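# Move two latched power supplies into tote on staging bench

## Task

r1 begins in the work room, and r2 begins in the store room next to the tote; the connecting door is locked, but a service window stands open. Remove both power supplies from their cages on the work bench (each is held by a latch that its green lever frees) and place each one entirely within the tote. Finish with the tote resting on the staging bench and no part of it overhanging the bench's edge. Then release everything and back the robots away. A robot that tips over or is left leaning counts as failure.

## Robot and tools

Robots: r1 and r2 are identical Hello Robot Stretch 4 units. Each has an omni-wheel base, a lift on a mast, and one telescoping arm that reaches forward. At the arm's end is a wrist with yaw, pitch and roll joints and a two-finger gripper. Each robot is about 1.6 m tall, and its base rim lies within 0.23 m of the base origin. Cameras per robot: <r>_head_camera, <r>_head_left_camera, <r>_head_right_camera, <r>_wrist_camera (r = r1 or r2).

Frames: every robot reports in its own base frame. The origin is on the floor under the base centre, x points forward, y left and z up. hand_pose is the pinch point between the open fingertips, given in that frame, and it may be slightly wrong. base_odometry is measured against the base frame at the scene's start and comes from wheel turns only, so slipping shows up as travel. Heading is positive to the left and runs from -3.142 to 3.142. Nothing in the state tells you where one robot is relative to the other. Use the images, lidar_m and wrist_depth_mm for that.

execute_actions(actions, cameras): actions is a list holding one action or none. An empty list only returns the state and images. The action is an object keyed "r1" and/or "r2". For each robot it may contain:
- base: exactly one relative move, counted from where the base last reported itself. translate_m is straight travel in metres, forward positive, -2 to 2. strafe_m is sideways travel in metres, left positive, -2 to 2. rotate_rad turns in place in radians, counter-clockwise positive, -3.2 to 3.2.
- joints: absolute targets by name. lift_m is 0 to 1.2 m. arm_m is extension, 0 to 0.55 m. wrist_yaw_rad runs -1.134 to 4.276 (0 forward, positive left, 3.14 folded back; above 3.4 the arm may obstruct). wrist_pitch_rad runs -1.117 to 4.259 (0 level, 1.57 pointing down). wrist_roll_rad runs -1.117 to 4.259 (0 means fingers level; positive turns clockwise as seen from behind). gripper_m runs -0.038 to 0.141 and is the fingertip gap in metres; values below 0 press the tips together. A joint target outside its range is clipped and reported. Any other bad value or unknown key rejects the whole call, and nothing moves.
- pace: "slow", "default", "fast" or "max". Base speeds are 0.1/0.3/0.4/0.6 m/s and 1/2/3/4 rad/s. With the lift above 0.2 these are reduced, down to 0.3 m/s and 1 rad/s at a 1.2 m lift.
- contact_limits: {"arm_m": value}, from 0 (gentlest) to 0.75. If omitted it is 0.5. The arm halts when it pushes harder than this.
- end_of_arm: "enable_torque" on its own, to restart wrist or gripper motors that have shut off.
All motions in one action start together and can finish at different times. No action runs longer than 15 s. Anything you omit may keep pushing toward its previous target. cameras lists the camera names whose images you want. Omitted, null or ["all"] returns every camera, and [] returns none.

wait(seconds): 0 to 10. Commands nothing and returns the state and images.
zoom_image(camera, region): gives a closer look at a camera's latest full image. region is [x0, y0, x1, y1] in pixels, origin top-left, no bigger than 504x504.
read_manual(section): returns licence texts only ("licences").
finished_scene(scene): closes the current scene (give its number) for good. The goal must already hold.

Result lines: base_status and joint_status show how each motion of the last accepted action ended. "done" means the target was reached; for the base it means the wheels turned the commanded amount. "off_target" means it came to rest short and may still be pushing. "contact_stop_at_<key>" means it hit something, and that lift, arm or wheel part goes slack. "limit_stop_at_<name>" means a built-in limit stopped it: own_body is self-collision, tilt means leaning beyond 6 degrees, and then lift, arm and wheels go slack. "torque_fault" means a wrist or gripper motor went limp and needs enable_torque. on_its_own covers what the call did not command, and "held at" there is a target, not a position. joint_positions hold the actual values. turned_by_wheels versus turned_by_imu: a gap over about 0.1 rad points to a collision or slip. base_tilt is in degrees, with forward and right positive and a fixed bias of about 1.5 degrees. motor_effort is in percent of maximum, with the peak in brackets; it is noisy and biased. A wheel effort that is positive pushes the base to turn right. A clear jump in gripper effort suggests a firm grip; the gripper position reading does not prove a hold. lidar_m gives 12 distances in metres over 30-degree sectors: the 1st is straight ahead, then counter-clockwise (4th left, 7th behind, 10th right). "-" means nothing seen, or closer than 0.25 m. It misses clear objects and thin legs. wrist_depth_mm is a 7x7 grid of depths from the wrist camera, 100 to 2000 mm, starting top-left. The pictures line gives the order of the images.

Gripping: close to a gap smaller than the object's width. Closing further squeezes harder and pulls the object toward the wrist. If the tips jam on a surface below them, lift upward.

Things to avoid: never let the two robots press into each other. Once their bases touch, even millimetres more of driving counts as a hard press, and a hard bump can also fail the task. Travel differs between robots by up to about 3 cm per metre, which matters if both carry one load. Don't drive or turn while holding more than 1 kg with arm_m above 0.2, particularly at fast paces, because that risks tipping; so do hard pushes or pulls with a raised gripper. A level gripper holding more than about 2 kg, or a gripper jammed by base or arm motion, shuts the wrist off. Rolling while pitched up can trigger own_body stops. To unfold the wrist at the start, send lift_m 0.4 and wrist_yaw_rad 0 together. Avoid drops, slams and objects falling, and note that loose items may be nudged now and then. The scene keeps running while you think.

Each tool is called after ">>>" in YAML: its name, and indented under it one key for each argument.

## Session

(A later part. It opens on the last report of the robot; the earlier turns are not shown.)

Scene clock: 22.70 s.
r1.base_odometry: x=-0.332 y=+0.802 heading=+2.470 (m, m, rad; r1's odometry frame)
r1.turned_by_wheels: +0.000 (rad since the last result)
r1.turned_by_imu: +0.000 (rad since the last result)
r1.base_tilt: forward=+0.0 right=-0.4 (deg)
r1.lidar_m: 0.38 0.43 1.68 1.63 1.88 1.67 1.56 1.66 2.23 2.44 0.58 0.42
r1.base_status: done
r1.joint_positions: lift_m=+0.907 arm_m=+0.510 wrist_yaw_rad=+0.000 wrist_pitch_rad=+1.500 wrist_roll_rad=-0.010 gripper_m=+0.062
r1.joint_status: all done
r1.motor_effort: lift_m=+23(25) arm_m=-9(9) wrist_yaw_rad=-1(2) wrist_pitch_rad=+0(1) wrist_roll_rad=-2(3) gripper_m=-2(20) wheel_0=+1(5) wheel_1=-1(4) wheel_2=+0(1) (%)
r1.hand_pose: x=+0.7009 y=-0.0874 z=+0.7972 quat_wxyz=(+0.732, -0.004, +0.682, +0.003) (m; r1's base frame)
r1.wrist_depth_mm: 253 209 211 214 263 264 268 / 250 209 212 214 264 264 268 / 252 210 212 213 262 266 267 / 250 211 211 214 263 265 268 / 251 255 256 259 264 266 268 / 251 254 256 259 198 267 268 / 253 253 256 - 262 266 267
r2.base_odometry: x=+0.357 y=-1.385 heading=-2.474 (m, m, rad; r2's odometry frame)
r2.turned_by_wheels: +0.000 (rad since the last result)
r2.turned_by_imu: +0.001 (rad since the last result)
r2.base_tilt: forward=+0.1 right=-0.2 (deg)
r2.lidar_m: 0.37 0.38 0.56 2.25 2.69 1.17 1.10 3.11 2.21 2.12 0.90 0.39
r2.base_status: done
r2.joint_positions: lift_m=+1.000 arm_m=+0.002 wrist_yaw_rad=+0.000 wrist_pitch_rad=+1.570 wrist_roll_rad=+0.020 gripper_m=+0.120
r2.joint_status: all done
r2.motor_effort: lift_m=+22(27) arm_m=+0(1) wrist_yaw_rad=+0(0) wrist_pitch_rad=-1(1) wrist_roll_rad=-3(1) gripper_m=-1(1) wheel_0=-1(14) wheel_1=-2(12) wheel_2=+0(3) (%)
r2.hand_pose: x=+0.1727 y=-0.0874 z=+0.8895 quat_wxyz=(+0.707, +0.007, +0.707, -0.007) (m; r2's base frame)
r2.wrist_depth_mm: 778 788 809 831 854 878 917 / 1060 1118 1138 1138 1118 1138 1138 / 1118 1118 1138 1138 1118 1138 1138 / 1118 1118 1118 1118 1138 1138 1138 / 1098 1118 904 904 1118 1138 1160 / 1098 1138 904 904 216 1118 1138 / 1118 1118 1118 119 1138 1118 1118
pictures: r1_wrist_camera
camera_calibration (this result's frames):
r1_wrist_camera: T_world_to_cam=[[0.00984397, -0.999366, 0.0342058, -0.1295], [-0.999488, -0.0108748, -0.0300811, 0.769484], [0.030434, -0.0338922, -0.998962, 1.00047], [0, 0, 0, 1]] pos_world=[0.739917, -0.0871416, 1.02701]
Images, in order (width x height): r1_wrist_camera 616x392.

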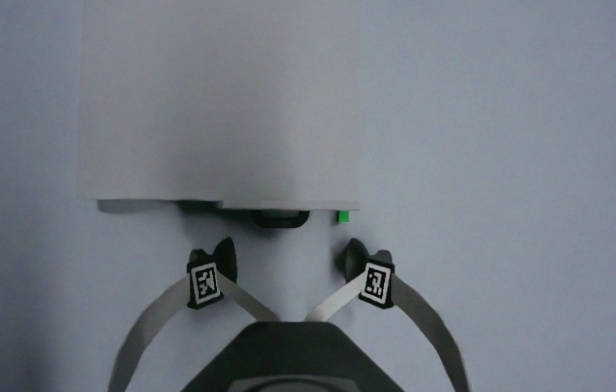

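>>> execute_actions:
  actions:
    - {"r1":{"base":{"strafe_m":-0.002},"joints":{"arm_m":0.534},"pace":"slow","contact_limits":{"arm_m":0.1}},"r2":{"base":{"strafe_m":0.1},"joints":{"lift_m":1.13},"pace":"max"}}
  cameras: ["r1_wrist_camera"]

>>> execute_actions:
  actions:
    - {"r1":{"joints":{"gripper_m":0.03}}}
  cameras: ["r1_wrist_camera"]

Scene clock: 24.17 s.
r1.base_odometry: x=-0.330 y=+0.804 heading=+2.470 (m, m, rad; r1's odometry frame)
r1.turned_by_wheels: +0.000 (rad since the last result)
r1.turned_by_imu: +0.000 (rad since the last result)
r1.base_tilt: forward=-0.1 right=-0.4 (deg)
r1.lidar_m: 0.39 0.40 1.66 1.65 1.85 1.65 1.58 1.66 2.25 2.45 0.61 0.41
r1.base_status: done
r1.joint_positions: lift_m=+0.907 arm_m=+0.532 wrist_yaw_rad=-0.003 wrist_pitch_rad=+1.506 wrist_roll_rad=-0.009 gripper_m=+0.062
r1.joint_status: all done
r1.motor_effort: lift_m=+23(22) arm_m=+10(13) wrist_yaw_rad=+7(6) wrist_pitch_rad=-18(19) wrist_roll_rad=-2(4) gripper_m=-4(2) wheel_0=+0(6) wheel_1=+0(2) wheel_2=-1(0) (%)
r1.contact_limits: arm_m 0.1
r1.hand_pose: x=+0.7214 y=-0.0875 z=+0.7971 quat_wxyz=(+0.730, -0.002, +0.684, +0.002) (m; r1's base frame)
r1.wrist_depth_mm: 249 208 209 211 260 264 266 / 250 207 210 212 260 264 268 / 251 209 211 213 262 265 267 / 251 208 211 213 262 264 267 / 251 254 213 237 263 266 267 / 251 253 255 260 263 266 268 / 252 255 256 - 264 265 268
r2.base_odometry: x=+0.419 y=-1.464 heading=-2.474 (m, m, rad; r2's odometry frame)
r2.turned_by_wheels: +0.000 (rad since the last result)
r2.turned_by_imu: +0.000 (rad since the last result)
r2.base_tilt: forward=+0.1 right=-0.2 (deg)
r2.lidar_m: 0.38 0.40 0.56 2.25 2.64 1.15 1.08 3.22 2.33 2.21 0.91 0.41
r2.base_status: done
r2.joint_positions: lift_m=+1.130 arm_m=+0.002 wrist_yaw_rad=+0.000 wrist_pitch_rad=+1.570 wrist_roll_rad=+0.020 gripper_m=+0.120
r2.joint_status: all done
r2.motor_effort: lift_m=+22(25) arm_m=-1(0) wrist_yaw_rad=+0(0) wrist_pitch_rad=-1(0) wrist_roll_rad=+1(2) gripper_m=-1(0) wheel_0=-1(13) wheel_1=-3(11) wheel_2=+0(1) (%)
r2.hand_pose: x=+0.1727 y=-0.0874 z=+1.0196 quat_wxyz=(+0.707, +0.007, +0.707, -0.007) (m; r2's base frame)
r2.wrist_depth_mm: 334 334 343 349 362 373 904 / 1078 1138 1160 1160 1205 1281 1281 / 1255 1255 1229 1255 1281 1308 1281 / 1281 1255 1255 1281 1281 1281 1281 / 1229 1229 1042 1025 1255 1281 1255 / 1229 1255 1025 1025 216 1255 1255 / 1229 1255 1255 119 1255 1255 1255
pictures: r1_wrist_camera
camera_calibration (this result's frames):
r1_wrist_camera: T_world_to_cam=[[0.00692877, -0.999393, 0.034133, -0.127594], [-0.999685, -0.00774672, -0.0238899, 0.785471], [0.0241398, -0.0339567, -0.999132, 1.0044], [0, 0, 0, 1]] pos_world=[0.761861, -0.0873255, 1.02664]
Images, in order (width x height): r1_wrist_camera 616x392.

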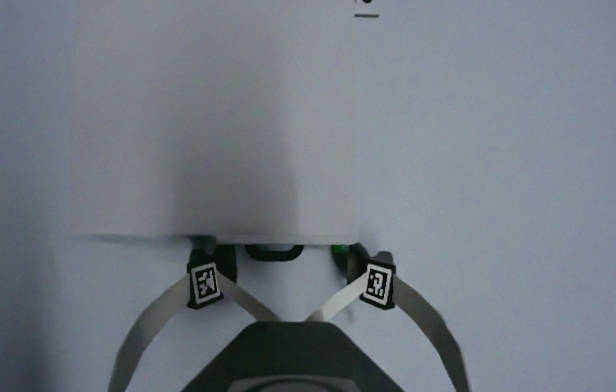

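Scene clock: 25.27 s.
r1.base_odometry: x=-0.330 y=+0.804 heading=+2.470 (m, m, rad; r1's odometry frame)
r1.turned_by_wheels: +0.000 (rad since the last result)
r1.turned_by_imu: +0.000 (rad since the last result)
r1.base_tilt: forward=+0.0 right=-0.4 (deg)
r1.lidar_m: 0.38 0.43 1.68 1.63 1.88 1.66 1.57 1.66 2.27 2.43 0.55 0.43
r1.base_status: not commanded
r1.joint_positions: lift_m=+0.907 arm_m=+0.532 wrist_yaw_rad=-0.001 wrist_pitch_rad=+1.504 wrist_roll_rad=-0.010 gripper_m=+0.030
r1.joint_status: all done
r1.motor_effort: lift_m=+23(23) arm_m=+9(11) wrist_yaw_rad=+0(7) wrist_pitch_rad=-11(19) wrist_roll_rad=-1(2) gripper_m=-11(9) wheel_0=+2(2) wheel_1=+0(1) wheel_2=-1(3) (%)
r1.hand_pose: x=+0.7225 y=-0.0874 z=+0.7971 quat_wxyz=(+0.730, -0.003, +0.683, +0.003) (m; r1's base frame)
r1.wrist_depth_mm: 250 208 211 212 260 264 265 / 250 208 209 213 260 265 265 / 251 207 211 213 259 263 265 / 251 208 211 212 263 264 265 / 251 253 213 218 262 264 266 / 251 253 211 257 194 264 267 / 252 254 256 - 263 264 268
r2.base_odometry: x=+0.419 y=-1.464 heading=-2.474 (m, m, rad; r2's odometry frame)
r2.turned_by_wheels: +0.000 (rad since the last result)
r2.turned_by_imu: +0.000 (rad since the last result)
r2.base_tilt: forward=+0.1 right=-0.2 (deg)
r2.lidar_m: 0.35 0.41 0.54 2.26 2.57 1.16 1.08 3.25 2.32 2.23 0.88 0.40
r2.base_status: not commanded
r2.joint_positions: lift_m=+1.130 arm_m=+0.002 wrist_yaw_rad=+0.000 wrist_pitch_rad=+1.570 wrist_roll_rad=+0.020 gripper_m=+0.120
r2.joint_status: not commanded
r2.motor_effort: lift_m=+22(22) arm_m=+0(0) wrist_yaw_rad=+0(0) wrist_pitch_rad=-1(1) wrist_roll_rad=+0(1) gripper_m=-2(0) wheel_0=-1(1) wheel_1=-3(3) wheel_2=+0(1) (%)
r2.hand_pose: x=+0.1727 y=-0.0874 z=+1.0196 quat_wxyz=(+0.707, +0.007, +0.707, -0.007) (m; r2's base frame)
r2.wrist_depth_mm: 332 334 343 351 362 373 917 / 1098 1118 1160 1182 1205 1281 1255 / 1229 1281 1255 1255 1281 1281 1255 / 1255 1229 1281 1255 1255 1281 1281 / 1229 1255 1042 1042 1255 1281 1281 / 1229 1229 1025 1042 215 1255 1255 / 1229 1229 1229 119 1229 1255 1281
pictures: r1_wrist_camera
camera_calibration (this result's frames):
r1_wrist_camera: T_world_to_cam=[[0.00940741, -0.999371, 0.0341883, -0.129397], [-0.999599, -0.010312, -0.0263786, 0.788236], [0.0267146, -0.0339265, -0.999067, 1.00251], [0, 0, 0, 1]] pos_world=[0.762355, -0.0871761, 1.02679]
Images, in order (width x height): r1_wrist_camera 616x392.

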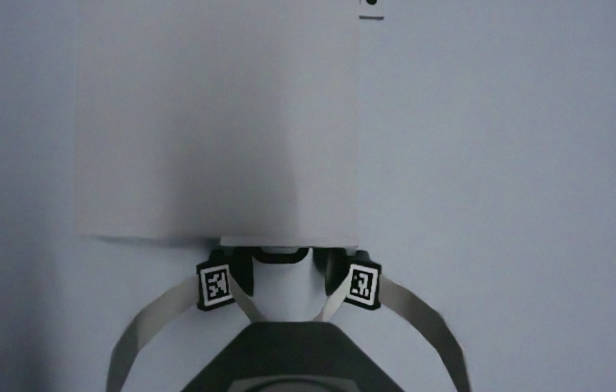

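>>> execute_actions:
  actions:
    - {"r1":{"base":{"strafe_m":0.006},"joints":{"gripper_m":-0.005,"lift_m":0.897,"arm_m":0.538},"pace":"slow"}}
  cameras: []

>>> execute_actions:
  actions:
    - {"r1":{"joints":{"gripper_m":-0.036,"lift_m":0.890},"pace":"slow"}}
  cameras: ["r1_wrist_camera"]

>>> zoom_image:
  camera: "r1_wrist_camera"
  region: [170,200,420,330]

Scene clock: 27.00 s.
r1.base_odometry: x=-0.334 y=+0.799 heading=+2.470 (m, m, rad; r1's odometry frame)
r1.turned_by_wheels: +0.000 (rad since the last result)
r1.turned_by_imu: +0.000 (rad since the last result)
r1.base_tilt: forward=+0.0 right=-0.4 (deg)
r1.lidar_m: 0.38 0.40 1.70 1.64 1.87 1.65 1.58 1.61 2.26 2.46 0.61 0.42
r1.base_status: done
r1.joint_positions: lift_m=+0.897 arm_m=+0.536 wrist_yaw_rad=-0.004 wrist_pitch_rad=+1.510 wrist_roll_rad=-0.010 gripper_m=-0.004
r1.joint_status: all done
r1.on_its_own: wrist_pitch_rad is at rest, and its effort (-31) is outside its rest range (-23 to +23)
r1.motor_effort: lift_m=+18(22) arm_m=+11(11) wrist_yaw_rad=+9(9) wrist_pitch_rad=-31(31) wrist_roll_rad=-2(1) gripper_m=-22(22) wheel_0=-3(0) wheel_1=+2(8) wheel_2=-5(4) (%)
r1.hand_pose: x=+0.7239 y=-0.0875 z=+0.7874 quat_wxyz=(+0.728, -0.002, +0.685, +0.002) (m; r1's base frame)
r1.wrist_depth_mm: 238 196 199 200 250 253 253 / 237 197 198 202 249 252 254 / 238 197 200 201 249 253 255 / 239 197 200 202 251 255 256 / 240 242 200 206 251 255 257 / 242 243 189 250 187 255 257 / 241 244 247 - 254 255 257
r2.base_odometry: x=+0.419 y=-1.464 heading=-2.474 (m, m, rad; r2's odometry frame)
r2.turned_by_wheels: +0.000 (rad since the last result)
r2.turned_by_imu: +0.000 (rad since the last result)
r2.base_tilt: forward=+0.0 right=-0.2 (deg)
r2.lidar_m: 0.37 0.40 0.52 2.25 2.60 1.13 1.09 3.24 2.33 2.22 0.85 0.39
r2.base_status: not commanded
r2.joint_positions: lift_m=+1.130 arm_m=+0.002 wrist_yaw_rad=+0.000 wrist_pitch_rad=+1.570 wrist_roll_rad=+0.020 gripper_m=+0.120
r2.joint_status: not commanded
r2.motor_effort: lift_m=+22(22) arm_m=+0(0) wrist_yaw_rad=+0(0) wrist_pitch_rad=-1(1) wrist_roll_rad=-1(0) gripper_m=-1(1) wheel_0=-1(1) wheel_1=-3(3) wheel_2=+0(0) (%)
r2.hand_pose: x=+0.1727 y=-0.0874 z=+1.0196 quat_wxyz=(+0.707, +0.007, +0.707, -0.007) (m; r2's base frame)
r2.wrist_depth_mm: 334 334 342 351 359 373 917 / 1098 1138 1160 1182 1205 1255 1281 / 1229 1255 1255 1255 1281 1255 1281 / 1229 1255 1255 1255 1255 1255 1281 / 1255 1255 1042 1042 1281 1255 1281 / 1255 1255 1025 1042 215 1255 1255 / 1229 1205 1255 119 1255 1255 1229
pictures: none
No camera images: the call's "cameras" was empty. Leave "cameras" out to get every camera's image.

Scene clock: 28.27 s.
r1.base_odometry: x=-0.334 y=+0.799 heading=+2.470 (m, m, rad; r1's odometry frame)
r1.turned_by_wheels: +0.000 (rad since the last result)
r1.turned_by_imu: +0.000 (rad since the last result)
r1.base_tilt: forward=-0.1 right=-0.4 (deg)
r1.lidar_m: 0.36 0.41 1.70 1.63 1.87 1.68 1.59 1.65 2.24 2.46 0.57 0.41
r1.base_status: not commanded
r1.joint_positions: lift_m=+0.890 arm_m=+0.536 wrist_yaw_rad=-0.004 wrist_pitch_rad=+1.511 wrist_roll_rad=-0.010 gripper_m=-0.035
r1.joint_status: all done
r1.on_its_own: wrist_pitch_rad is at rest, and its effort (-32) is outside its rest range (-23 to +23)
r1.motor_effort: lift_m=+18(17) arm_m=+11(11) wrist_yaw_rad=+10(12) wrist_pitch_rad=-32(33) wrist_roll_rad=-2(3) gripper_m=-27(30) wheel_0=-2(2) wheel_1=+2(2) wheel_2=-5(5) (%)
r1.hand_pose: x=+0.7238 y=-0.0875 z=+0.7804 quat_wxyz=(+0.728, -0.002, +0.686, +0.002) (m; r1's base frame)
r1.wrist_depth_mm: 231 190 192 194 243 243 248 / 230 189 191 194 242 244 247 / 231 191 191 195 244 245 248 / 231 190 192 195 243 246 249 / 234 236 194 196 246 247 249 / 235 166 190 241 183 247 250 / 235 238 240 - 246 249 251
r2.base_odometry: x=+0.419 y=-1.464 heading=-2.474 (m, m, rad; r2's odometry frame)
r2.turned_by_wheels: +0.000 (rad since the last result)
r2.turned_by_imu: +0.000 (rad since the last result)
r2.base_tilt: forward=+0.1 right=-0.2 (deg)
r2.lidar_m: 0.38 0.40 0.54 2.24 2.60 1.18 1.10 3.26 2.32 2.22 0.89 0.40
r2.base_status: not commanded
r2.joint_positions: lift_m=+1.130 arm_m=+0.002 wrist_yaw_rad=+0.000 wrist_pitch_rad=+1.570 wrist_roll_rad=+0.020 gripper_m=+0.120
r2.joint_status: not commanded
r2.motor_effort: lift_m=+22(22) arm_m=+0(1) wrist_yaw_rad=+0(0) wrist_pitch_rad=+0(1) wrist_roll_rad=+0(0) gripper_m=+0(1) wheel_0=-1(1) wheel_1=-3(3) wheel_2=+0(1) (%)
r2.hand_pose: x=+0.1727 y=-0.0874 z=+1.0196 quat_wxyz=(+0.707, +0.007, +0.707, -0.007) (m; r2's base frame)
r2.wrist_depth_mm: 334 334 342 351 362 375 917 / 1098 1118 1160 1160 1229 1255 1281 / 1255 1255 1255 1255 1255 1281 1281 / 1255 1255 1281 1255 1255 1281 1281 / 1229 1255 1025 1042 1255 1255 1255 / 1229 1229 1025 1042 215 1281 1255 / 1255 1255 1255 119 1255 1255 1255
pictures: r1_wrist_camera
camera_calibration (this result's frames):
r1_wrist_camera: T_world_to_cam=[[0.00596129, -0.9994, 0.034115, -0.12635], [-0.999794, -0.00661879, -0.0191925, 0.783924], [0.0194068, -0.0339936, -0.999234, 0.991169], [0, 0, 0, 1]] pos_world=[0.76528, -0.0873922, 1.00977]
Images, in order (width x height): r1_wrist_camera 616x392.

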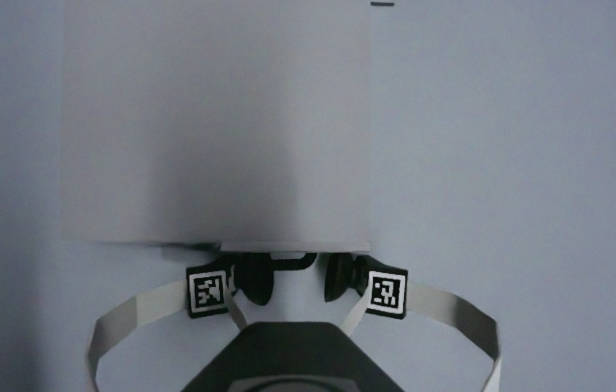

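Region (170, 200, 420, 330) of r1_wrist_camera's 616x392 image, scaled by 2.016; it fills the top 262 rows of this view, and the rest is white.

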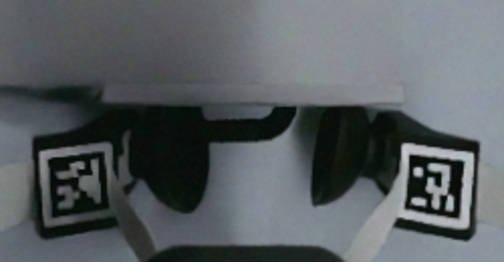

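>>> execute_actions:
  actions:
    - {"r1":{"joints":{"arm_m":0.516},"pace":"slow"}}
  cameras: ["r1_wrist_camera"]

Scene clock: 29.57 s.
r1.base_odometry: x=-0.334 y=+0.799 heading=+2.470 (m, m, rad; r1's odometry frame)
r1.turned_by_wheels: +0.000 (rad since the last result)
r1.turned_by_imu: +0.001 (rad since the last result)
r1.base_tilt: forward=-0.1 right=-0.4 (deg)
r1.lidar_m: 0.39 0.40 1.68 1.65 1.87 1.65 1.57 1.65 2.23 2.46 0.59 0.44
r1.base_status: not commanded
r1.joint_positions: lift_m=+0.890 arm_m=+0.518 wrist_yaw_rad=+0.000 wrist_pitch_rad=+1.501 wrist_roll_rad=-0.010 gripper_m=-0.035
r1.joint_status: all done
r1.motor_effort: lift_m=+20(20) arm_m=-9(13) wrist_yaw_rad=-1(11) wrist_pitch_rad=-3(32) wrist_roll_rad=-1(2) gripper_m=-19(27) wheel_0=-1(2) wheel_1=+1(2) wheel_2=-1(4) (%)
r1.hand_pose: x=+0.7087 y=-0.0874 z=+0.7804 quat_wxyz=(+0.732, -0.004, +0.682, +0.003) (m; r1's base frame)
r1.wrist_depth_mm: 235 192 195 196 246 248 251 / 233 193 195 197 246 248 250 / 235 193 196 198 246 249 250 / 235 193 196 198 247 249 251 / 236 238 240 212 245 249 250 / 236 236 183 200 181 250 252 / 236 238 240 - 246 248 251
r2.base_odometry: x=+0.419 y=-1.464 heading=-2.474 (m, m, rad; r2's odometry frame)
r2.turned_by_wheels: +0.000 (rad since the last result)
r2.turned_by_imu: +0.000 (rad since the last result)
r2.base_tilt: forward=+0.1 right=-0.2 (deg)
r2.lidar_m: 0.38 0.40 0.54 2.22 2.60 1.15 1.09 3.24 2.34 2.22 0.84 0.38
r2.base_status: not commanded
r2.joint_positions: lift_m=+1.130 arm_m=+0.002 wrist_yaw_rad=+0.000 wrist_pitch_rad=+1.570 wrist_roll_rad=+0.020 gripper_m=+0.120
r2.joint_status: not commanded
r2.motor_effort: lift_m=+22(22) arm_m=+0(0) wrist_yaw_rad=+0(1) wrist_pitch_rad=-1(1) wrist_roll_rad=+0(1) gripper_m=+0(0) wheel_0=-1(1) wheel_1=-3(3) wheel_2=+0(0) (%)
r2.hand_pose: x=+0.1727 y=-0.0874 z=+1.0196 quat_wxyz=(+0.707, +0.007, +0.707, -0.007) (m; r2's base frame)
r2.wrist_depth_mm: 334 336 342 351 362 373 917 / 1098 1118 1160 1160 1229 1281 1281 / 1229 1255 1229 1255 1255 1255 1255 / 1255 1255 1255 1281 1255 1255 1281 / 1229 1255 1025 1042 1229 1281 1255 / 1229 1229 1025 1042 215 1229 1255 / 1229 1255 1205 119 1255 1255 1281
pictures: r1_wrist_camera
camera_calibration (this result's frames):
r1_wrist_camera: T_world_to_cam=[[0.00991257, -0.999365, 0.0342115, -0.129058], [-0.999506, -0.0109233, -0.0294856, 0.776324], [0.0298406, -0.0339023, -0.99898, 0.983892], [0, 0, 0, 1]] pos_world=[0.74786, -0.0871394, 1.01019]
Images, in order (width x height): r1_wrist_camera 616x392.

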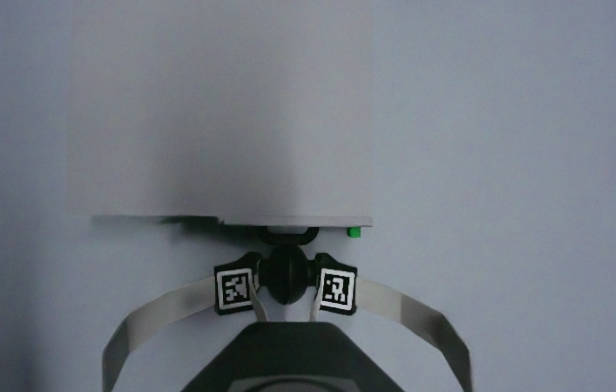

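>>> execute_actions:
  actions:
    - {"r1":{"base":{"strafe_m":-0.006},"joints":{"gripper_m":0.062,"lift_m":0.912,"arm_m":0.512}}}
  cameras: []

>>> execute_actions:
  actions:
    - {"r1":{"joints":{"arm_m":0.534},"pace":"slow","contact_limits":{"arm_m":0.1}}}
  cameras: ["r1_wrist_camera"]

>>> execute_actions:
  actions:
    - {"r1":{"base":{"strafe_m":0.006},"joints":{"gripper_m":-0.005,"lift_m":0.903,"arm_m":0.538},"pace":"slow"}}
  cameras: ["r1_wrist_camera"]

Scene clock: 32.30 s.
r1.base_odometry: x=-0.330 y=+0.804 heading=+2.470 (m, m, rad; r1's odometry frame)
r1.turned_by_wheels: +0.000 (rad since the last result)
r1.turned_by_imu: +0.000 (rad since the last result)
r1.base_tilt: forward=+0.0 right=-0.4 (deg)
r1.lidar_m: 0.40 0.40 1.70 1.65 1.87 1.67 1.56 1.65 2.23 2.47 0.56 0.43
r1.base_status: done
r1.joint_positions: lift_m=+0.912 arm_m=+0.514 wrist_yaw_rad=+0.000 wrist_pitch_rad=+1.500 wrist_roll_rad=-0.010 gripper_m=+0.062
r1.joint_status: all done
r1.motor_effort: lift_m=+23(23) arm_m=-9(6) wrist_yaw_rad=+0(2) wrist_pitch_rad=-2(2) wrist_roll_rad=-2(3) gripper_m=-2(19) wheel_0=+0(6) wheel_1=+0(7) wheel_2=+0(1) (%)
r1.hand_pose: x=+0.7048 y=-0.0874 z=+0.8022 quat_wxyz=(+0.732, -0.004, +0.682, +0.003) (m; r1's base frame)
r1.wrist_depth_mm: 256 213 216 219 268 271 274 / 257 215 216 219 267 271 273 / 255 213 216 218 268 270 273 / 256 215 218 219 267 271 273 / 257 259 260 266 267 270 272 / 257 259 260 264 199 271 273 / 256 257 262 - 268 272 273
r2.base_odometry: x=+0.419 y=-1.464 heading=-2.474 (m, m, rad; r2's odometry frame)
r2.turned_by_wheels: +0.000 (rad since the last result)
r2.turned_by_imu: +0.001 (rad since the last result)
r2.base_tilt: forward=+0.1 right=-0.1 (deg)
r2.lidar_m: 0.37 0.38 0.54 2.24 2.60 1.14 1.10 3.22 2.34 2.23 0.90 0.40
r2.base_status: not commanded
r2.joint_positions: lift_m=+1.130 arm_m=+0.002 wrist_yaw_rad=+0.000 wrist_pitch_rad=+1.570 wrist_roll_rad=+0.020 gripper_m=+0.120
r2.joint_status: not commanded
r2.motor_effort: lift_m=+22(22) arm_m=+0(0) wrist_yaw_rad=+0(0) wrist_pitch_rad=-1(1) wrist_roll_rad=+0(2) gripper_m=-1(1) wheel_0=-1(1) wheel_1=-3(3) wheel_2=+0(0) (%)
r2.hand_pose: x=+0.1727 y=-0.0874 z=+1.0196 quat_wxyz=(+0.707, +0.007, +0.707, -0.007) (m; r2's base frame)
r2.wrist_depth_mm: 334 334 342 351 362 375 917 / 1098 1118 1182 1182 1229 1255 1281 / 1229 1255 1255 1255 1255 1281 1255 / 1229 1229 1229 1255 1281 1255 1281 / 1229 1255 1042 1042 1255 1255 1281 / 1229 1229 1025 1025 216 1255 1255 / 1229 1255 1255 119 1255 1281 1281
pictures: none
No camera images: the call's "cameras" was empty. Leave "cameras" out to get every camera's image.

Scene clock: 33.53 s.
r1.base_odometry: x=-0.330 y=+0.804 heading=+2.470 (m, m, rad; r1's odometry frame)
r1.turned_by_wheels: +0.000 (rad since the last result)
r1.turned_by_imu: +0.000 (rad since the last result)
r1.base_tilt: forward=+0.0 right=-0.4 (deg)
r1.lidar_m: 0.38 0.42 1.71 1.65 1.87 1.67 1.58 1.64 2.21 2.44 0.59 0.41
r1.base_status: not commanded
r1.joint_positions: lift_m=+0.912 arm_m=+0.532 wrist_yaw_rad=-0.003 wrist_pitch_rad=+1.506 wrist_roll_rad=-0.009 gripper_m=+0.062
r1.joint_status: all done
r1.motor_effort: lift_m=+23(23) arm_m=+10(12) wrist_yaw_rad=+7(6) wrist_pitch_rad=-18(19) wrist_roll_rad=-2(4) gripper_m=-2(2) wheel_0=+0(0) wheel_1=+0(1) wheel_2=-1(1) (%)
r1.contact_limits: arm_m 0.1
r1.hand_pose: x=+0.7214 y=-0.0875 z=+0.8021 quat_wxyz=(+0.730, -0.002, +0.684, +0.002) (m; r1's base frame)
r1.wrist_depth_mm: 254 213 214 216 266 268 270 / 254 213 216 218 265 268 272 / 254 213 215 219 268 268 272 / 255 213 216 219 266 271 273 / 255 259 216 264 267 270 273 / 256 258 262 264 267 271 272 / 256 257 260 - 267 271 273
r2.base_odometry: x=+0.419 y=-1.464 heading=-2.474 (m, m, rad; r2's odometry frame)
r2.turned_by_wheels: +0.000 (rad since the last result)
r2.turned_by_imu: +0.000 (rad since the last result)
r2.base_tilt: forward=+0.1 right=-0.2 (deg)
r2.lidar_m: 0.38 0.40 0.54 2.27 2.60 1.14 1.08 3.23 2.31 2.24 0.90 0.40
r2.base_status: not commanded
r2.joint_positions: lift_m=+1.130 arm_m=+0.002 wrist_yaw_rad=+0.000 wrist_pitch_rad=+1.570 wrist_roll_rad=+0.020 gripper_m=+0.120
r2.joint_status: not commanded
r2.motor_effort: lift_m=+22(22) arm_m=+0(0) wrist_yaw_rad=+0(0) wrist_pitch_rad=-1(2) wrist_roll_rad=-1(1) gripper_m=+1(1) wheel_0=-1(1) wheel_1=-3(3) wheel_2=+0(0) (%)
r2.hand_pose: x=+0.1727 y=-0.0874 z=+1.0196 quat_wxyz=(+0.707, +0.007, +0.707, -0.007) (m; r2's base frame)
r2.wrist_depth_mm: 334 336 342 351 364 375 931 / 1098 1118 1182 1182 1229 1255 1281 / 1255 1255 1255 1255 1229 1255 1281 / 1229 1255 1281 1255 1255 1281 1255 / 1255 1255 1042 1025 1255 1281 1255 / 1229 1205 1025 1042 216 1255 1255 / 1255 1255 1255 119 1255 1255 1255
pictures: r1_wrist_camera
camera_calibration (this result's frames):
r1_wrist_camera: T_world_to_cam=[[0.00696313, -0.999393, 0.0341341, -0.127789], [-0.999683, -0.00778331, -0.0239543, 0.785657], [0.0242055, -0.0339565, -0.99913, 1.00933], [0, 0, 0, 1]] pos_world=[0.761866, -0.0873233, 1.03163]
Images, in order (width x height): r1_wrist_camera 616x392.

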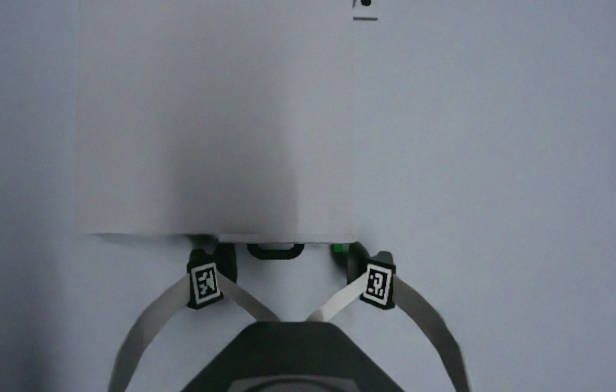

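Scene clock: 36.10 s.
r1.base_odometry: x=-0.334 y=+0.799 heading=+2.470 (m, m, rad; r1's odometry frame)
r1.turned_by_wheels: +0.000 (rad since the last result)
r1.turned_by_imu: +0.000 (rad since the last result)
r1.base_tilt: forward=+0.0 right=-0.3 (deg)
r1.lidar_m: 0.39 0.43 1.67 1.64 1.90 1.64 1.57 1.66 2.23 2.46 0.60 0.42
r1.base_status: done
r1.joint_positions: lift_m=+0.903 arm_m=+0.536 wrist_yaw_rad=-0.003 wrist_pitch_rad=+1.510 wrist_roll_rad=-0.009 gripper_m=-0.004
r1.joint_status: all done
r1.on_its_own: wrist_pitch_rad is at rest, and its effort (-28) is outside its rest range (-23 to +23)
r1.motor_effort: lift_m=+23(23) arm_m=+10(9) wrist_yaw_rad=+9(15) wrist_pitch_rad=-28(30) wrist_roll_rad=-4(7) gripper_m=-26(26) wheel_0=-1(9) wheel_1=+1(1) wheel_2=-4(10) (%)
r1.hand_pose: x=+0.7244 y=-0.0875 z=+0.7930 quat_wxyz=(+0.728, -0.002, +0.685, +0.002) (m; r1's base frame)
r1.wrist_depth_mm: 241 198 201 202 252 254 255 / 241 200 202 203 251 255 257 / 242 199 203 204 253 254 257 / 242 201 203 205 253 256 257 / 244 246 204 206 255 257 258 / 244 245 186 252 187 257 260 / 245 247 250 - 256 259 260
r2.base_odometry: x=+0.419 y=-1.464 heading=-2.474 (m, m, rad; r2's odometry frame)
r2.turned_by_wheels: +0.000 (rad since the last result)
r2.turned_by_imu: +0.001 (rad since the last result)
r2.base_tilt: forward=+0.1 right=-0.2 (deg)
r2.lidar_m: 0.38 0.40 0.50 2.23 2.60 1.16 1.09 3.26 2.32 2.20 0.91 0.39
r2.base_status: not commanded
r2.joint_positions: lift_m=+1.130 arm_m=+0.002 wrist_yaw_rad=+0.000 wrist_pitch_rad=+1.570 wrist_roll_rad=+0.020 gripper_m=+0.120
r2.joint_status: not commanded
r2.motor_effort: lift_m=+22(22) arm_m=+0(0) wrist_yaw_rad=+0(0) wrist_pitch_rad=-1(1) wrist_roll_rad=-1(0) gripper_m=+0(1) wheel_0=-1(1) wheel_1=-3(3) wheel_2=+0(0) (%)
r2.hand_pose: x=+0.1727 y=-0.0874 z=+1.0196 quat_wxyz=(+0.707, +0.007, +0.707, -0.007) (m; r2's base frame)
r2.wrist_depth_mm: 334 336 342 351 359 373 917 / 1098 1138 1160 1182 1205 1255 1281 / 1229 1255 1229 1255 1281 1281 1255 / 1229 1255 1255 1255 1281 1281 1281 / 1229 1255 1025 1042 1255 1281 1281 / 1255 1229 1025 1025 215 1255 1255 / 1229 1255 1229 119 1229 1255 1255
pictures: r1_wrist_camera
camera_calibration (this result's frames):
r1_wrist_camera: T_world_to_cam=[[0.00631701, -0.999399, 0.034085, -0.127001], [-0.99977, -0.00701101, -0.0202799, 0.785561], [0.0205067, -0.0339491, -0.999213, 1.00296], [0, 0, 0, 1]] pos_world=[0.765615, -0.0873673, 1.02243]
Images, in order (width x height): r1_wrist_camera 616x392.

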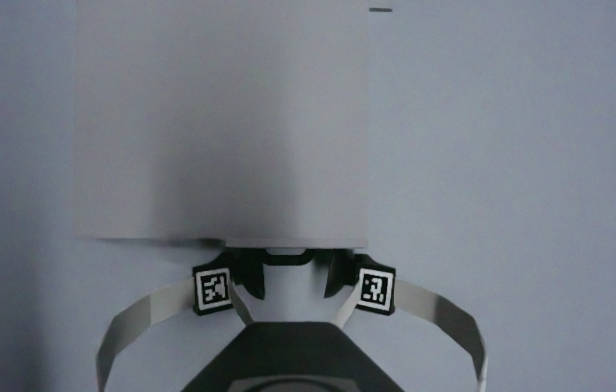

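>>> execute_actions:
  actions:
    - {"r1":{"joints":{"gripper_m":-0.038,"lift_m":0.895},"pace":"slow"}}
  cameras: ["r1_wrist_camera"]

>>> execute_actions:
  actions:
    - {"r1":{"joints":{"arm_m":0.522},"pace":"slow"}}
  cameras: ["r1_wrist_camera"]

Scene clock: 37.53 s.
r1.base_odometry: x=-0.334 y=+0.799 heading=+2.470 (m, m, rad; r1's odometry frame)
r1.turned_by_wheels: +0.000 (rad since the last result)
r1.turned_by_imu: +0.000 (rad since the last result)
r1.base_tilt: forward=+0.0 right=-0.4 (deg)
r1.lidar_m: 0.36 0.43 1.70 1.65 1.86 1.66 1.59 1.64 2.27 2.46 0.57 0.42
r1.base_status: not commanded
r1.joint_positions: lift_m=+0.895 arm_m=+0.536 wrist_yaw_rad=-0.004 wrist_pitch_rad=+1.510 wrist_roll_rad=-0.009 gripper_m=-0.037
r1.joint_status: all done
r1.on_its_own: wrist_pitch_rad is at rest, and its effort (-30) is outside its rest range (-23 to +23)
r1.motor_effort: lift_m=+24(24) arm_m=+10(10) wrist_yaw_rad=+10(11) wrist_pitch_rad=-30(32) wrist_roll_rad=-3(3) gripper_m=-29(31) wheel_0=-1(1) wheel_1=+2(1) wheel_2=-4(4) (%)
r1.hand_pose: x=+0.7241 y=-0.0875 z=+0.7849 quat_wxyz=(+0.728, -0.002, +0.685, +0.002) (m; r1's base frame)
r1.wrist_depth_mm: 232 190 192 193 241 246 247 / 232 190 192 195 244 246 249 / 232 191 193 195 242 246 248 / 234 191 195 196 244 247 249 / 236 237 196 199 245 249 250 / 236 165 193 243 182 249 252 / 236 238 241 - 247 250 253
r2.base_odometry: x=+0.419 y=-1.464 heading=-2.474 (m, m, rad; r2's odometry frame)
r2.turned_by_wheels: +0.000 (rad since the last result)
r2.turned_by_imu: +0.000 (rad since the last result)
r2.base_tilt: forward=+0.1 right=-0.2 (deg)
r2.lidar_m: 0.35 0.39 0.55 2.19 2.58 1.13 1.08 3.25 2.34 2.22 0.89 0.40
r2.base_status: not commanded
r2.joint_positions: lift_m=+1.130 arm_m=+0.002 wrist_yaw_rad=+0.000 wrist_pitch_rad=+1.570 wrist_roll_rad=+0.020 gripper_m=+0.120
r2.joint_status: not commanded
r2.motor_effort: lift_m=+22(22) arm_m=+0(0) wrist_yaw_rad=+0(0) wrist_pitch_rad=-1(1) wrist_roll_rad=-2(2) gripper_m=-1(1) wheel_0=-1(1) wheel_1=-3(3) wheel_2=+0(0) (%)
r2.hand_pose: x=+0.1727 y=-0.0874 z=+1.0196 quat_wxyz=(+0.707, +0.007, +0.707, -0.007) (m; r2's base frame)
r2.wrist_depth_mm: 334 336 342 351 362 375 917 / 1118 1138 1160 1160 1229 1255 1281 / 1255 1255 1255 1255 1281 1281 1281 / 1229 1229 1229 1255 1255 1255 1308 / 1229 1255 1042 1025 1255 1281 1255 / 1205 1229 1025 1042 215 1255 1281 / 1229 1205 1255 119 1255 1281 1229
pictures: r1_wrist_camera
camera_calibration (this result's frames):
r1_wrist_camera: T_world_to_cam=[[0.00583603, -0.999402, 0.0340777, -0.126377], [-0.999788, -0.00650404, -0.0195246, 0.784602], [0.0197346, -0.0339565, -0.999228, 0.995437], [0, 0, 0, 1]] pos_world=[0.765529, -0.0873968, 1.01429]
Images, in order (width x height): r1_wrist_camera 616x392.

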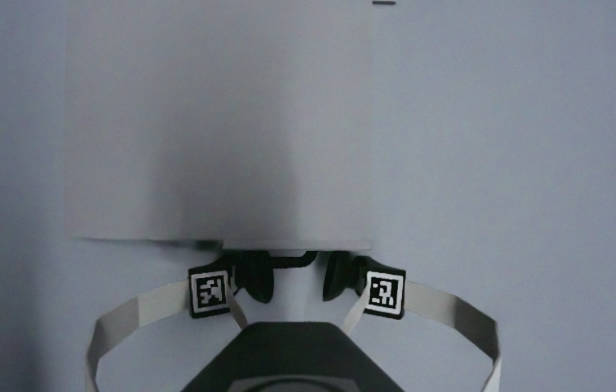

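Scene clock: 38.63 s.
r1.base_odometry: x=-0.334 y=+0.799 heading=+2.470 (m, m, rad; r1's odometry frame)
r1.turned_by_wheels: +0.000 (rad since the last result)
r1.turned_by_imu: +0.000 (rad since the last result)
r1.base_tilt: forward=+0.0 right=-0.4 (deg)
r1.lidar_m: 0.38 0.42 1.69 1.65 1.91 1.66 1.57 1.66 2.28 2.46 0.58 0.42
r1.base_status: not commanded
r1.joint_positions: lift_m=+0.895 arm_m=+0.524 wrist_yaw_rad=+0.002 wrist_pitch_rad=+1.495 wrist_roll_rad=-0.009 gripper_m=-0.037
r1.joint_status: all done
r1.motor_effort: lift_m=+26(25) arm_m=-11(8) wrist_yaw_rad=-6(10) wrist_pitch_rad=+12(31) wrist_roll_rad=-1(3) gripper_m=-27(32) wheel_0=-1(1) wheel_1=+1(1) wheel_2=+0(4) (%)
r1.hand_pose: x=+0.7167 y=-0.0874 z=+0.7851 quat_wxyz=(+0.733, -0.004, +0.680, +0.004) (m; r1's base frame)
r1.wrist_depth_mm: 237 195 197 200 248 252 252 / 237 195 196 198 248 251 253 / 236 196 197 198 248 251 254 / 237 195 197 199 248 252 253 / 237 239 241 215 248 250 253 / 237 163 185 244 182 251 252 / 238 237 242 - 248 251 254
r2.base_odometry: x=+0.419 y=-1.464 heading=-2.474 (m, m, rad; r2's odometry frame)
r2.turned_by_wheels: +0.000 (rad since the last result)
r2.turned_by_imu: +0.000 (rad since the last result)
r2.base_tilt: forward=+0.2 right=-0.2 (deg)
r2.lidar_m: 0.36 0.39 0.54 2.26 2.61 1.15 1.09 3.25 2.31 2.22 0.86 0.40
r2.base_status: not commanded
r2.joint_positions: lift_m=+1.130 arm_m=+0.002 wrist_yaw_rad=+0.000 wrist_pitch_rad=+1.570 wrist_roll_rad=+0.020 gripper_m=+0.120
r2.joint_status: not commanded
r2.motor_effort: lift_m=+22(22) arm_m=-1(0) wrist_yaw_rad=+0(0) wrist_pitch_rad=-1(1) wrist_roll_rad=+0(2) gripper_m=+0(0) wheel_0=-1(2) wheel_1=-3(3) wheel_2=+0(0) (%)
r2.hand_pose: x=+0.1727 y=-0.0874 z=+1.0196 quat_wxyz=(+0.707, +0.007, +0.707, -0.007) (m; r2's base frame)
r2.wrist_depth_mm: 334 336 342 351 359 375 917 / 1098 1138 1160 1182 1205 1281 1281 / 1255 1229 1255 1255 1281 1281 1281 / 1229 1229 1255 1255 1255 1281 1255 / 1229 1229 1025 1042 1255 1255 1281 / 1229 1229 1042 1025 216 1281 1255 / 1205 1255 1229 119 1255 1281 1255
pictures: r1_wrist_camera
camera_calibration (this result's frames):
r1_wrist_camera: T_world_to_cam=[[0.0111071, -0.999352, 0.0342284, -0.130126], [-0.99933, -0.0122881, -0.0344884, 0.788112], [0.0348867, -0.0338224, -0.998819, 0.984594], [0, 0, 0, 1]] pos_world=[0.75468, -0.0870558, 1.01507]
Images, in order (width x height): r1_wrist_camera 616x392.

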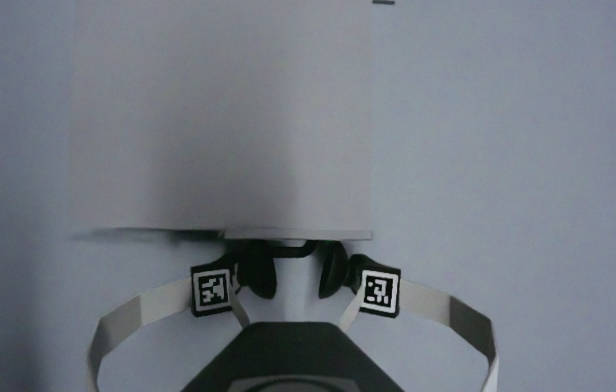

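>>> zoom_image:
  camera: "r1_wrist_camera"
  region: [210,215,390,310]

Region (210, 215, 390, 310) of r1_wrist_camera's 616x392 image, scaled by 2.800; it fills the top 266 rows of this view, and the rest is white.

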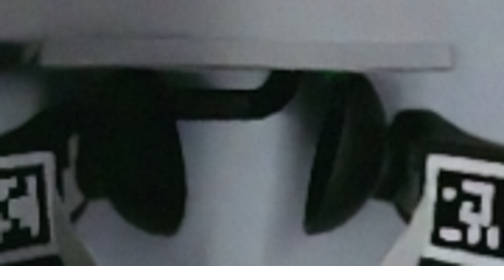

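>>> execute_actions:
  actions:
    - {"r1":{"joints":{"gripper_m":0.04,"lift_m":0.912,"arm_m":0.537}}}
  cameras: ["r1_wrist_camera"]

Scene clock: 41.53 s.
r1.base_odometry: x=-0.334 y=+0.799 heading=+2.470 (m, m, rad; r1's odometry frame)
r1.turned_by_wheels: +0.000 (rad since the last result)
r1.turned_by_imu: +0.000 (rad since the last result)
r1.base_tilt: forward=-0.1 right=-0.3 (deg)
r1.lidar_m: 0.38 0.42 1.69 1.65 1.87 1.62 1.58 1.66 2.26 2.47 0.61 0.41
r1.base_status: not commanded
r1.joint_positions: lift_m=+0.912 arm_m=+0.535 wrist_yaw_rad=-0.002 wrist_pitch_rad=+1.506 wrist_roll_rad=-0.010 gripper_m=+0.040
r1.joint_status: all done
r1.motor_effort: lift_m=+23(34) arm_m=+10(13) wrist_yaw_rad=+4(15) wrist_pitch_rad=-19(54) wrist_roll_rad=-1(4) gripper_m=-3(27) wheel_0=+1(2) wheel_1=+2(2) wheel_2=-2(4) (%)
r1.hand_pose: x=+0.7245 y=-0.0875 z=+0.8021 quat_wxyz=(+0.730, -0.003, +0.684, +0.003) (m; r1's base frame)
r1.wrist_depth_mm: 254 211 216 217 266 270 270 / 255 213 215 218 266 270 272 / 255 213 215 217 268 270 272 / 255 212 216 219 266 268 272 / 257 257 216 219 268 271 272 / 257 258 189 264 194 272 273 / 257 258 263 - 268 272 273
r2.base_odometry: x=+0.419 y=-1.464 heading=-2.474 (m, m, rad; r2's odometry frame)
r2.turned_by_wheels: +0.000 (rad since the last result)
r2.turned_by_imu: +0.001 (rad since the last result)
r2.base_tilt: forward=+0.1 right=-0.2 (deg)
r2.lidar_m: 0.38 0.38 0.52 2.25 2.61 1.16 1.07 3.24 2.32 2.22 0.88 0.41
r2.base_status: not commanded
r2.joint_positions: lift_m=+1.130 arm_m=+0.002 wrist_yaw_rad=+0.000 wrist_pitch_rad=+1.570 wrist_roll_rad=+0.020 gripper_m=+0.120
r2.joint_status: not commanded
r2.motor_effort: lift_m=+22(21) arm_m=+0(0) wrist_yaw_rad=+0(0) wrist_pitch_rad=-1(1) wrist_roll_rad=-2(1) gripper_m=+0(1) wheel_0=-1(1) wheel_1=-3(3) wheel_2=+0(0) (%)
r2.hand_pose: x=+0.1727 y=-0.0874 z=+1.0196 quat_wxyz=(+0.707, +0.007, +0.707, -0.007) (m; r2's base frame)
r2.wrist_depth_mm: 334 336 343 351 362 370 904 / 1098 1138 1182 1160 1205 1255 1255 / 1229 1229 1255 1255 1281 1255 1308 / 1229 1281 1255 1281 1281 1281 1281 / 1229 1229 1025 1025 1255 1255 1281 / 1229 1229 1025 1042 216 1255 1281 / 1205 1229 1255 119 1255 1255 1255
pictures: r1_wrist_camera
camera_calibration (this result's frames):
r1_wrist_camera: T_world_to_cam=[[0.00842681, -0.99938, 0.0341734, -0.128886], [-0.999671, -0.0092471, -0.0239172, 0.788592], [0.0242184, -0.0339606, -0.99913, 1.00924], [0, 0, 0, 1]] pos_world=[0.764977, -0.0872394, 1.03163]
Images, in order (width x height): r1_wrist_camera 616x392.

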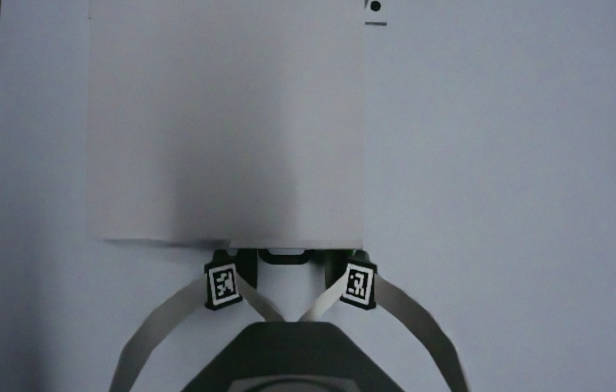

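>>> zoom_image:
  camera: "r1_wrist_camera"
  region: [210,225,390,310]

Region (210, 225, 390, 310) of r1_wrist_camera's 616x392 image, scaled by 2.800; it fills the top 238 rows of this view, and the rest is white.

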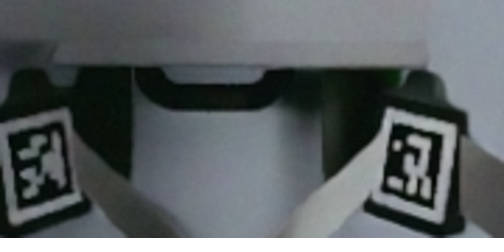

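>>> execute_actions:
  actions:
    - {"r1":{"joints":{"arm_m":0.512,"lift_m":0.909}}}
  cameras: []

>>> execute_actions:
  actions:
    - {"r1":{"base":{"strafe_m":-0.006},"joints":{"gripper_m":0.062}}}
  cameras: []

>>> execute_actions:
  actions:
    - {"r1":{"joints":{"arm_m":0.533},"pace":"slow","contact_limits":{"arm_m":0.1}}}
  cameras: ["r1_wrist_camera"]

>>> execute_actions:
  actions:
    - {"r1":{"base":{"strafe_m":0.006},"joints":{"gripper_m":0.038,"lift_m":0.906},"pace":"slow"}}
  cameras: ["r1_wrist_camera"]

>>> execute_actions:
  actions:
    - {"r1":{"joints":{"arm_m":0.540},"pace":"slow"}}
  cameras: ["r1_wrist_camera"]

>>> zoom_image:
  camera: "r1_wrist_camera"
  region: [210,225,390,310]

Scene clock: 42.90 s.
r1.base_odometry: x=-0.334 y=+0.799 heading=+2.470 (m, m, rad; r1's odometry frame)
r1.turned_by_wheels: +0.000 (rad since the last result)
r1.turned_by_imu: +0.000 (rad since the last result)
r1.base_tilt: forward=+0.0 right=-0.3 (deg)
r1.lidar_m: 0.40 0.41 1.66 1.64 1.87 1.65 1.58 1.65 2.26 2.46 0.58 0.41
r1.base_status: not commanded
r1.joint_positions: lift_m=+0.909 arm_m=+0.514 wrist_yaw_rad=+0.000 wrist_pitch_rad=+1.501 wrist_roll_rad=-0.010 gripper_m=+0.040
r1.joint_status: all done
r1.motor_effort: lift_m=+17(20) arm_m=-9(9) wrist_yaw_rad=+0(3) wrist_pitch_rad=-2(19) wrist_roll_rad=+1(0) gripper_m=-3(3) wheel_0=+0(1) wheel_1=+2(2) wheel_2=+0(2) (%)
r1.hand_pose: x=+0.7047 y=-0.0874 z=+0.7997 quat_wxyz=(+0.731, -0.004, +0.682, +0.003) (m; r1's base frame)
r1.wrist_depth_mm: 253 213 213 216 265 267 270 / 254 212 214 216 265 270 272 / 255 213 214 216 265 270 270 / 254 213 215 216 266 267 272 / 255 257 258 263 266 267 271 / 253 256 196 263 195 268 272 / 255 255 257 - 266 268 271
r2.base_odometry: x=+0.419 y=-1.464 heading=-2.474 (m, m, rad; r2's odometry frame)
r2.turned_by_wheels: +0.000 (rad since the last result)
r2.turned_by_imu: +0.000 (rad since the last result)
r2.base_tilt: forward=+0.1 right=-0.2 (deg)
r2.lidar_m: 0.37 0.38 0.54 2.26 2.58 1.16 1.10 3.23 2.32 2.21 0.88 0.39
r2.base_status: not commanded
r2.joint_positions: lift_m=+1.130 arm_m=+0.002 wrist_yaw_rad=+0.000 wrist_pitch_rad=+1.570 wrist_roll_rad=+0.020 gripper_m=+0.120
r2.joint_status: not commanded
r2.motor_effort: lift_m=+22(22) arm_m=-1(0) wrist_yaw_rad=+0(0) wrist_pitch_rad=-1(0) wrist_roll_rad=-1(0) gripper_m=-1(1) wheel_0=-1(1) wheel_1=-3(3) wheel_2=+0(0) (%)
r2.hand_pose: x=+0.1727 y=-0.0874 z=+1.0196 quat_wxyz=(+0.707, +0.007, +0.707, -0.007) (m; r2's base frame)
r2.wrist_depth_mm: 334 336 342 349 359 373 904 / 1098 1118 1182 1182 1229 1255 1281 / 1229 1229 1255 1281 1255 1255 1281 / 1255 1229 1255 1255 1281 1281 1255 / 1229 1255 1025 1025 1255 1255 1308 / 1229 1229 1025 1042 216 1255 1281 / 1229 1229 1255 119 1255 1255 1281
pictures: none
No camera images: the call's "cameras" was empty. Leave "cameras" out to get every camera's image.

Scene clock: 43.87 s.
r1.base_odometry: x=-0.330 y=+0.804 heading=+2.470 (m, m, rad; r1's odometry frame)
r1.turned_by_wheels: +0.000 (rad since the last result)
r1.turned_by_imu: +0.000 (rad since the last result)
r1.base_tilt: forward=+0.0 right=-0.4 (deg)
r1.lidar_m: 0.39 0.42 1.70 1.64 1.86 1.66 1.56 1.65 2.27 2.45 0.53 0.41
r1.base_status: done
r1.joint_positions: lift_m=+0.909 arm_m=+0.514 wrist_yaw_rad=+0.000 wrist_pitch_rad=+1.501 wrist_roll_rad=-0.010 gripper_m=+0.062
r1.joint_status: all done
r1.motor_effort: lift_m=+17(17) arm_m=-9(9) wrist_yaw_rad=+0(0) wrist_pitch_rad=-2(4) wrist_roll_rad=-1(2) gripper_m=-2(3) wheel_0=+0(7) wheel_1=+0(6) wheel_2=+0(1) (%)
r1.hand_pose: x=+0.7047 y=-0.0874 z=+0.7997 quat_wxyz=(+0.731, -0.004, +0.682, +0.003) (m; r1's base frame)
r1.wrist_depth_mm: 253 212 213 216 265 268 270 / 254 211 215 216 265 267 271 / 253 211 213 216 264 266 271 / 253 213 214 216 264 268 271 / 254 257 258 262 266 268 270 / 254 256 258 260 198 268 273 / 253 256 259 - 266 267 270
r2.base_odometry: x=+0.419 y=-1.464 heading=-2.474 (m, m, rad; r2's odometry frame)
r2.turned_by_wheels: +0.000 (rad since the last result)
r2.turned_by_imu: +0.000 (rad since the last result)
r2.base_tilt: forward=+0.1 right=-0.2 (deg)
r2.lidar_m: 0.37 0.40 0.54 2.25 2.61 1.15 1.08 3.26 2.32 2.23 0.92 0.41
r2.base_status: not commanded
r2.joint_positions: lift_m=+1.130 arm_m=+0.002 wrist_yaw_rad=+0.000 wrist_pitch_rad=+1.570 wrist_roll_rad=+0.020 gripper_m=+0.120
r2.joint_status: not commanded
r2.motor_effort: lift_m=+22(22) arm_m=+0(1) wrist_yaw_rad=+0(0) wrist_pitch_rad=+0(1) wrist_roll_rad=-1(2) gripper_m=-1(0) wheel_0=-1(1) wheel_1=-3(3) wheel_2=+0(0) (%)
r2.hand_pose: x=+0.1727 y=-0.0874 z=+1.0196 quat_wxyz=(+0.707, +0.007, +0.707, -0.007) (m; r2's base frame)
r2.wrist_depth_mm: 334 334 342 351 359 375 931 / 1098 1138 1182 1160 1229 1281 1255 / 1229 1205 1255 1281 1255 1281 1281 / 1229 1255 1255 1255 1255 1281 1255 / 1229 1255 1042 1042 1255 1255 1255 / 1229 1255 1025 1042 215 1229 1255 / 1229 1255 1255 119 1255 1255 1255
pictures: none
No camera images: the call's "cameras" was empty. Leave "cameras" out to get every camera's image.

Scene clock: 45.07 s.
r1.base_odometry: x=-0.330 y=+0.804 heading=+2.470 (m, m, rad; r1's odometry frame)
r1.turned_by_wheels: +0.000 (rad since the last result)
r1.turned_by_imu: +0.000 (rad since the last result)
r1.base_tilt: forward=-0.1 right=-0.4 (deg)
r1.lidar_m: 0.39 0.43 1.70 1.63 1.89 1.67 1.59 1.65 2.27 2.42 0.57 0.40
r1.base_status: not commanded
r1.joint_positions: lift_m=+0.909 arm_m=+0.531 wrist_yaw_rad=-0.002 wrist_pitch_rad=+1.505 wrist_roll_rad=-0.010 gripper_m=+0.062
r1.joint_status: all done
r1.motor_effort: lift_m=+17(17) arm_m=+10(10) wrist_yaw_rad=+5(4) wrist_pitch_rad=-14(15) wrist_roll_rad=-2(2) gripper_m=-3(2) wheel_0=+0(0) wheel_1=+0(0) wheel_2=-1(1) (%)
r1.contact_limits: arm_m 0.1
r1.hand_pose: x=+0.7209 y=-0.0875 z=+0.7996 quat_wxyz=(+0.730, -0.003, +0.683, +0.002) (m; r1's base frame)
r1.wrist_depth_mm: 252 210 213 216 265 267 267 / 252 211 213 215 265 266 268 / 253 211 213 215 264 266 270 / 253 211 213 216 266 266 268 / 254 254 214 262 265 268 271 / 254 257 257 262 199 267 271 / 253 255 258 - 265 268 272
r2.base_odometry: x=+0.419 y=-1.464 heading=-2.474 (m, m, rad; r2's odometry frame)
r2.turned_by_wheels: +0.000 (rad since the last result)
r2.turned_by_imu: +0.000 (rad since the last result)
r2.base_tilt: forward=+0.2 right=-0.2 (deg)
r2.lidar_m: 0.36 0.39 0.53 2.24 2.61 1.17 1.09 3.23 2.30 2.22 0.90 0.40
r2.base_status: not commanded
r2.joint_positions: lift_m=+1.130 arm_m=+0.002 wrist_yaw_rad=+0.000 wrist_pitch_rad=+1.570 wrist_roll_rad=+0.020 gripper_m=+0.120
r2.joint_status: not commanded
r2.motor_effort: lift_m=+22(22) arm_m=-1(1) wrist_yaw_rad=+0(0) wrist_pitch_rad=-1(1) wrist_roll_rad=-2(1) gripper_m=-1(1) wheel_0=-1(1) wheel_1=-3(3) wheel_2=+0(0) (%)
r2.hand_pose: x=+0.1727 y=-0.0874 z=+1.0196 quat_wxyz=(+0.707, +0.007, +0.707, -0.007) (m; r2's base frame)
r2.wrist_depth_mm: 334 336 342 351 359 370 931 / 1118 1118 1182 1182 1229 1281 1255 / 1255 1255 1255 1255 1255 1255 1281 / 1229 1255 1255 1255 1255 1255 1281 / 1255 1229 1042 1042 1229 1281 1281 / 1229 1255 1025 1025 215 1281 1255 / 1229 1229 1229 119 1255 1255 1255
pictures: r1_wrist_camera
camera_calibration (this result's frames):
r1_wrist_camera: T_world_to_cam=[[0.00766844, -0.999387, 0.0341563, -0.128216], [-0.999648, -0.00852955, -0.0251371, 0.785902], [0.025413, -0.0339515, -0.9991, 1.00597], [0, 0, 0, 1]] pos_world=[0.761044, -0.0872801, 1.0292]
Images, in order (width x height): r1_wrist_camera 616x392.

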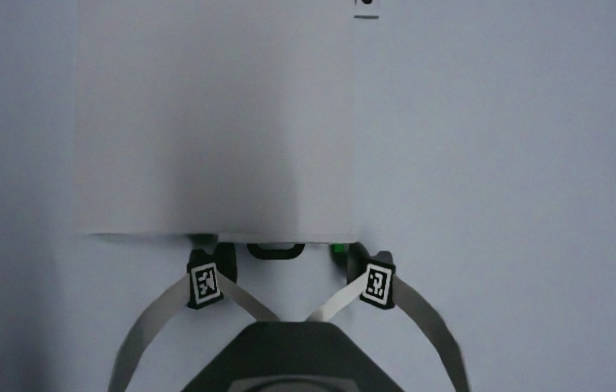

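Scene clock: 46.33 s.
r1.base_odometry: x=-0.334 y=+0.799 heading=+2.470 (m, m, rad; r1's odometry frame)
r1.turned_by_wheels: -0.001 (rad since the last result)
r1.turned_by_imu: +0.000 (rad since the last result)
r1.base_tilt: forward=+0.0 right=-0.3 (deg)
r1.lidar_m: 0.38 0.40 1.70 1.65 1.89 1.64 1.58 1.65 2.26 2.42 0.58 0.42
r1.base_status: done
r1.joint_positions: lift_m=+0.906 arm_m=+0.531 wrist_yaw_rad=-0.001 wrist_pitch_rad=+1.502 wrist_roll_rad=-0.009 gripper_m=+0.038
r1.joint_status: all done
r1.motor_effort: lift_m=+17(17) arm_m=+9(10) wrist_yaw_rad=+2(6) wrist_pitch_rad=-7(15) wrist_roll_rad=-2(2) gripper_m=-6(7) wheel_0=-6(5) wheel_1=+1(3) wheel_2=-3(5) (%)
r1.hand_pose: x=+0.7219 y=-0.0874 z=+0.7966 quat_wxyz=(+0.731, -0.003, +0.682, +0.003) (m; r1's base frame)
r1.wrist_depth_mm: 250 208 210 213 260 265 267 / 250 208 211 213 262 265 266 / 251 208 211 213 262 265 267 / 250 208 210 212 262 264 267 / 250 252 211 216 262 266 267 / 252 253 213 259 191 266 268 / 251 252 257 - 263 267 267
r2.base_odometry: x=+0.419 y=-1.464 heading=-2.474 (m, m, rad; r2's odometry frame)
r2.turned_by_wheels: +0.000 (rad since the last result)
r2.turned_by_imu: +0.000 (rad since the last result)
r2.base_tilt: forward=+0.1 right=-0.2 (deg)
r2.lidar_m: 0.38 0.39 0.54 2.24 2.60 1.16 1.09 3.26 2.29 2.20 0.89 0.40
r2.base_status: not commanded
r2.joint_positions: lift_m=+1.130 arm_m=+0.002 wrist_yaw_rad=+0.000 wrist_pitch_rad=+1.570 wrist_roll_rad=+0.020 gripper_m=+0.120
r2.joint_status: not commanded
r2.motor_effort: lift_m=+22(22) arm_m=+0(0) wrist_yaw_rad=+0(0) wrist_pitch_rad=-1(0) wrist_roll_rad=+1(2) gripper_m=-1(1) wheel_0=-1(1) wheel_1=-3(3) wheel_2=+0(0) (%)
r2.hand_pose: x=+0.1727 y=-0.0874 z=+1.0196 quat_wxyz=(+0.707, +0.007, +0.707, -0.007) (m; r2's base frame)
r2.wrist_depth_mm: 334 336 343 349 362 375 917 / 1098 1138 1160 1160 1229 1281 1281 / 1255 1255 1255 1281 1281 1255 1255 / 1255 1255 1229 1281 1255 1281 1255 / 1255 1255 1060 1060 1229 1255 1255 / 1229 1229 1042 1025 215 1255 1281 / 1255 1229 1229 119 1255 1255 1255
pictures: r1_wrist_camera
camera_calibration (this result's frames):
r1_wrist_camera: T_world_to_cam=[[0.00833648, -0.999381, 0.0341671, -0.128596], [-0.999569, -0.00928971, -0.0278359, 0.788885], [0.028136, -0.0339203, -0.999028, 1.00096], [0, 0, 0, 1]] pos_world=[0.761454, -0.0872346, 1.02634]
Images, in order (width x height): r1_wrist_camera 616x392.

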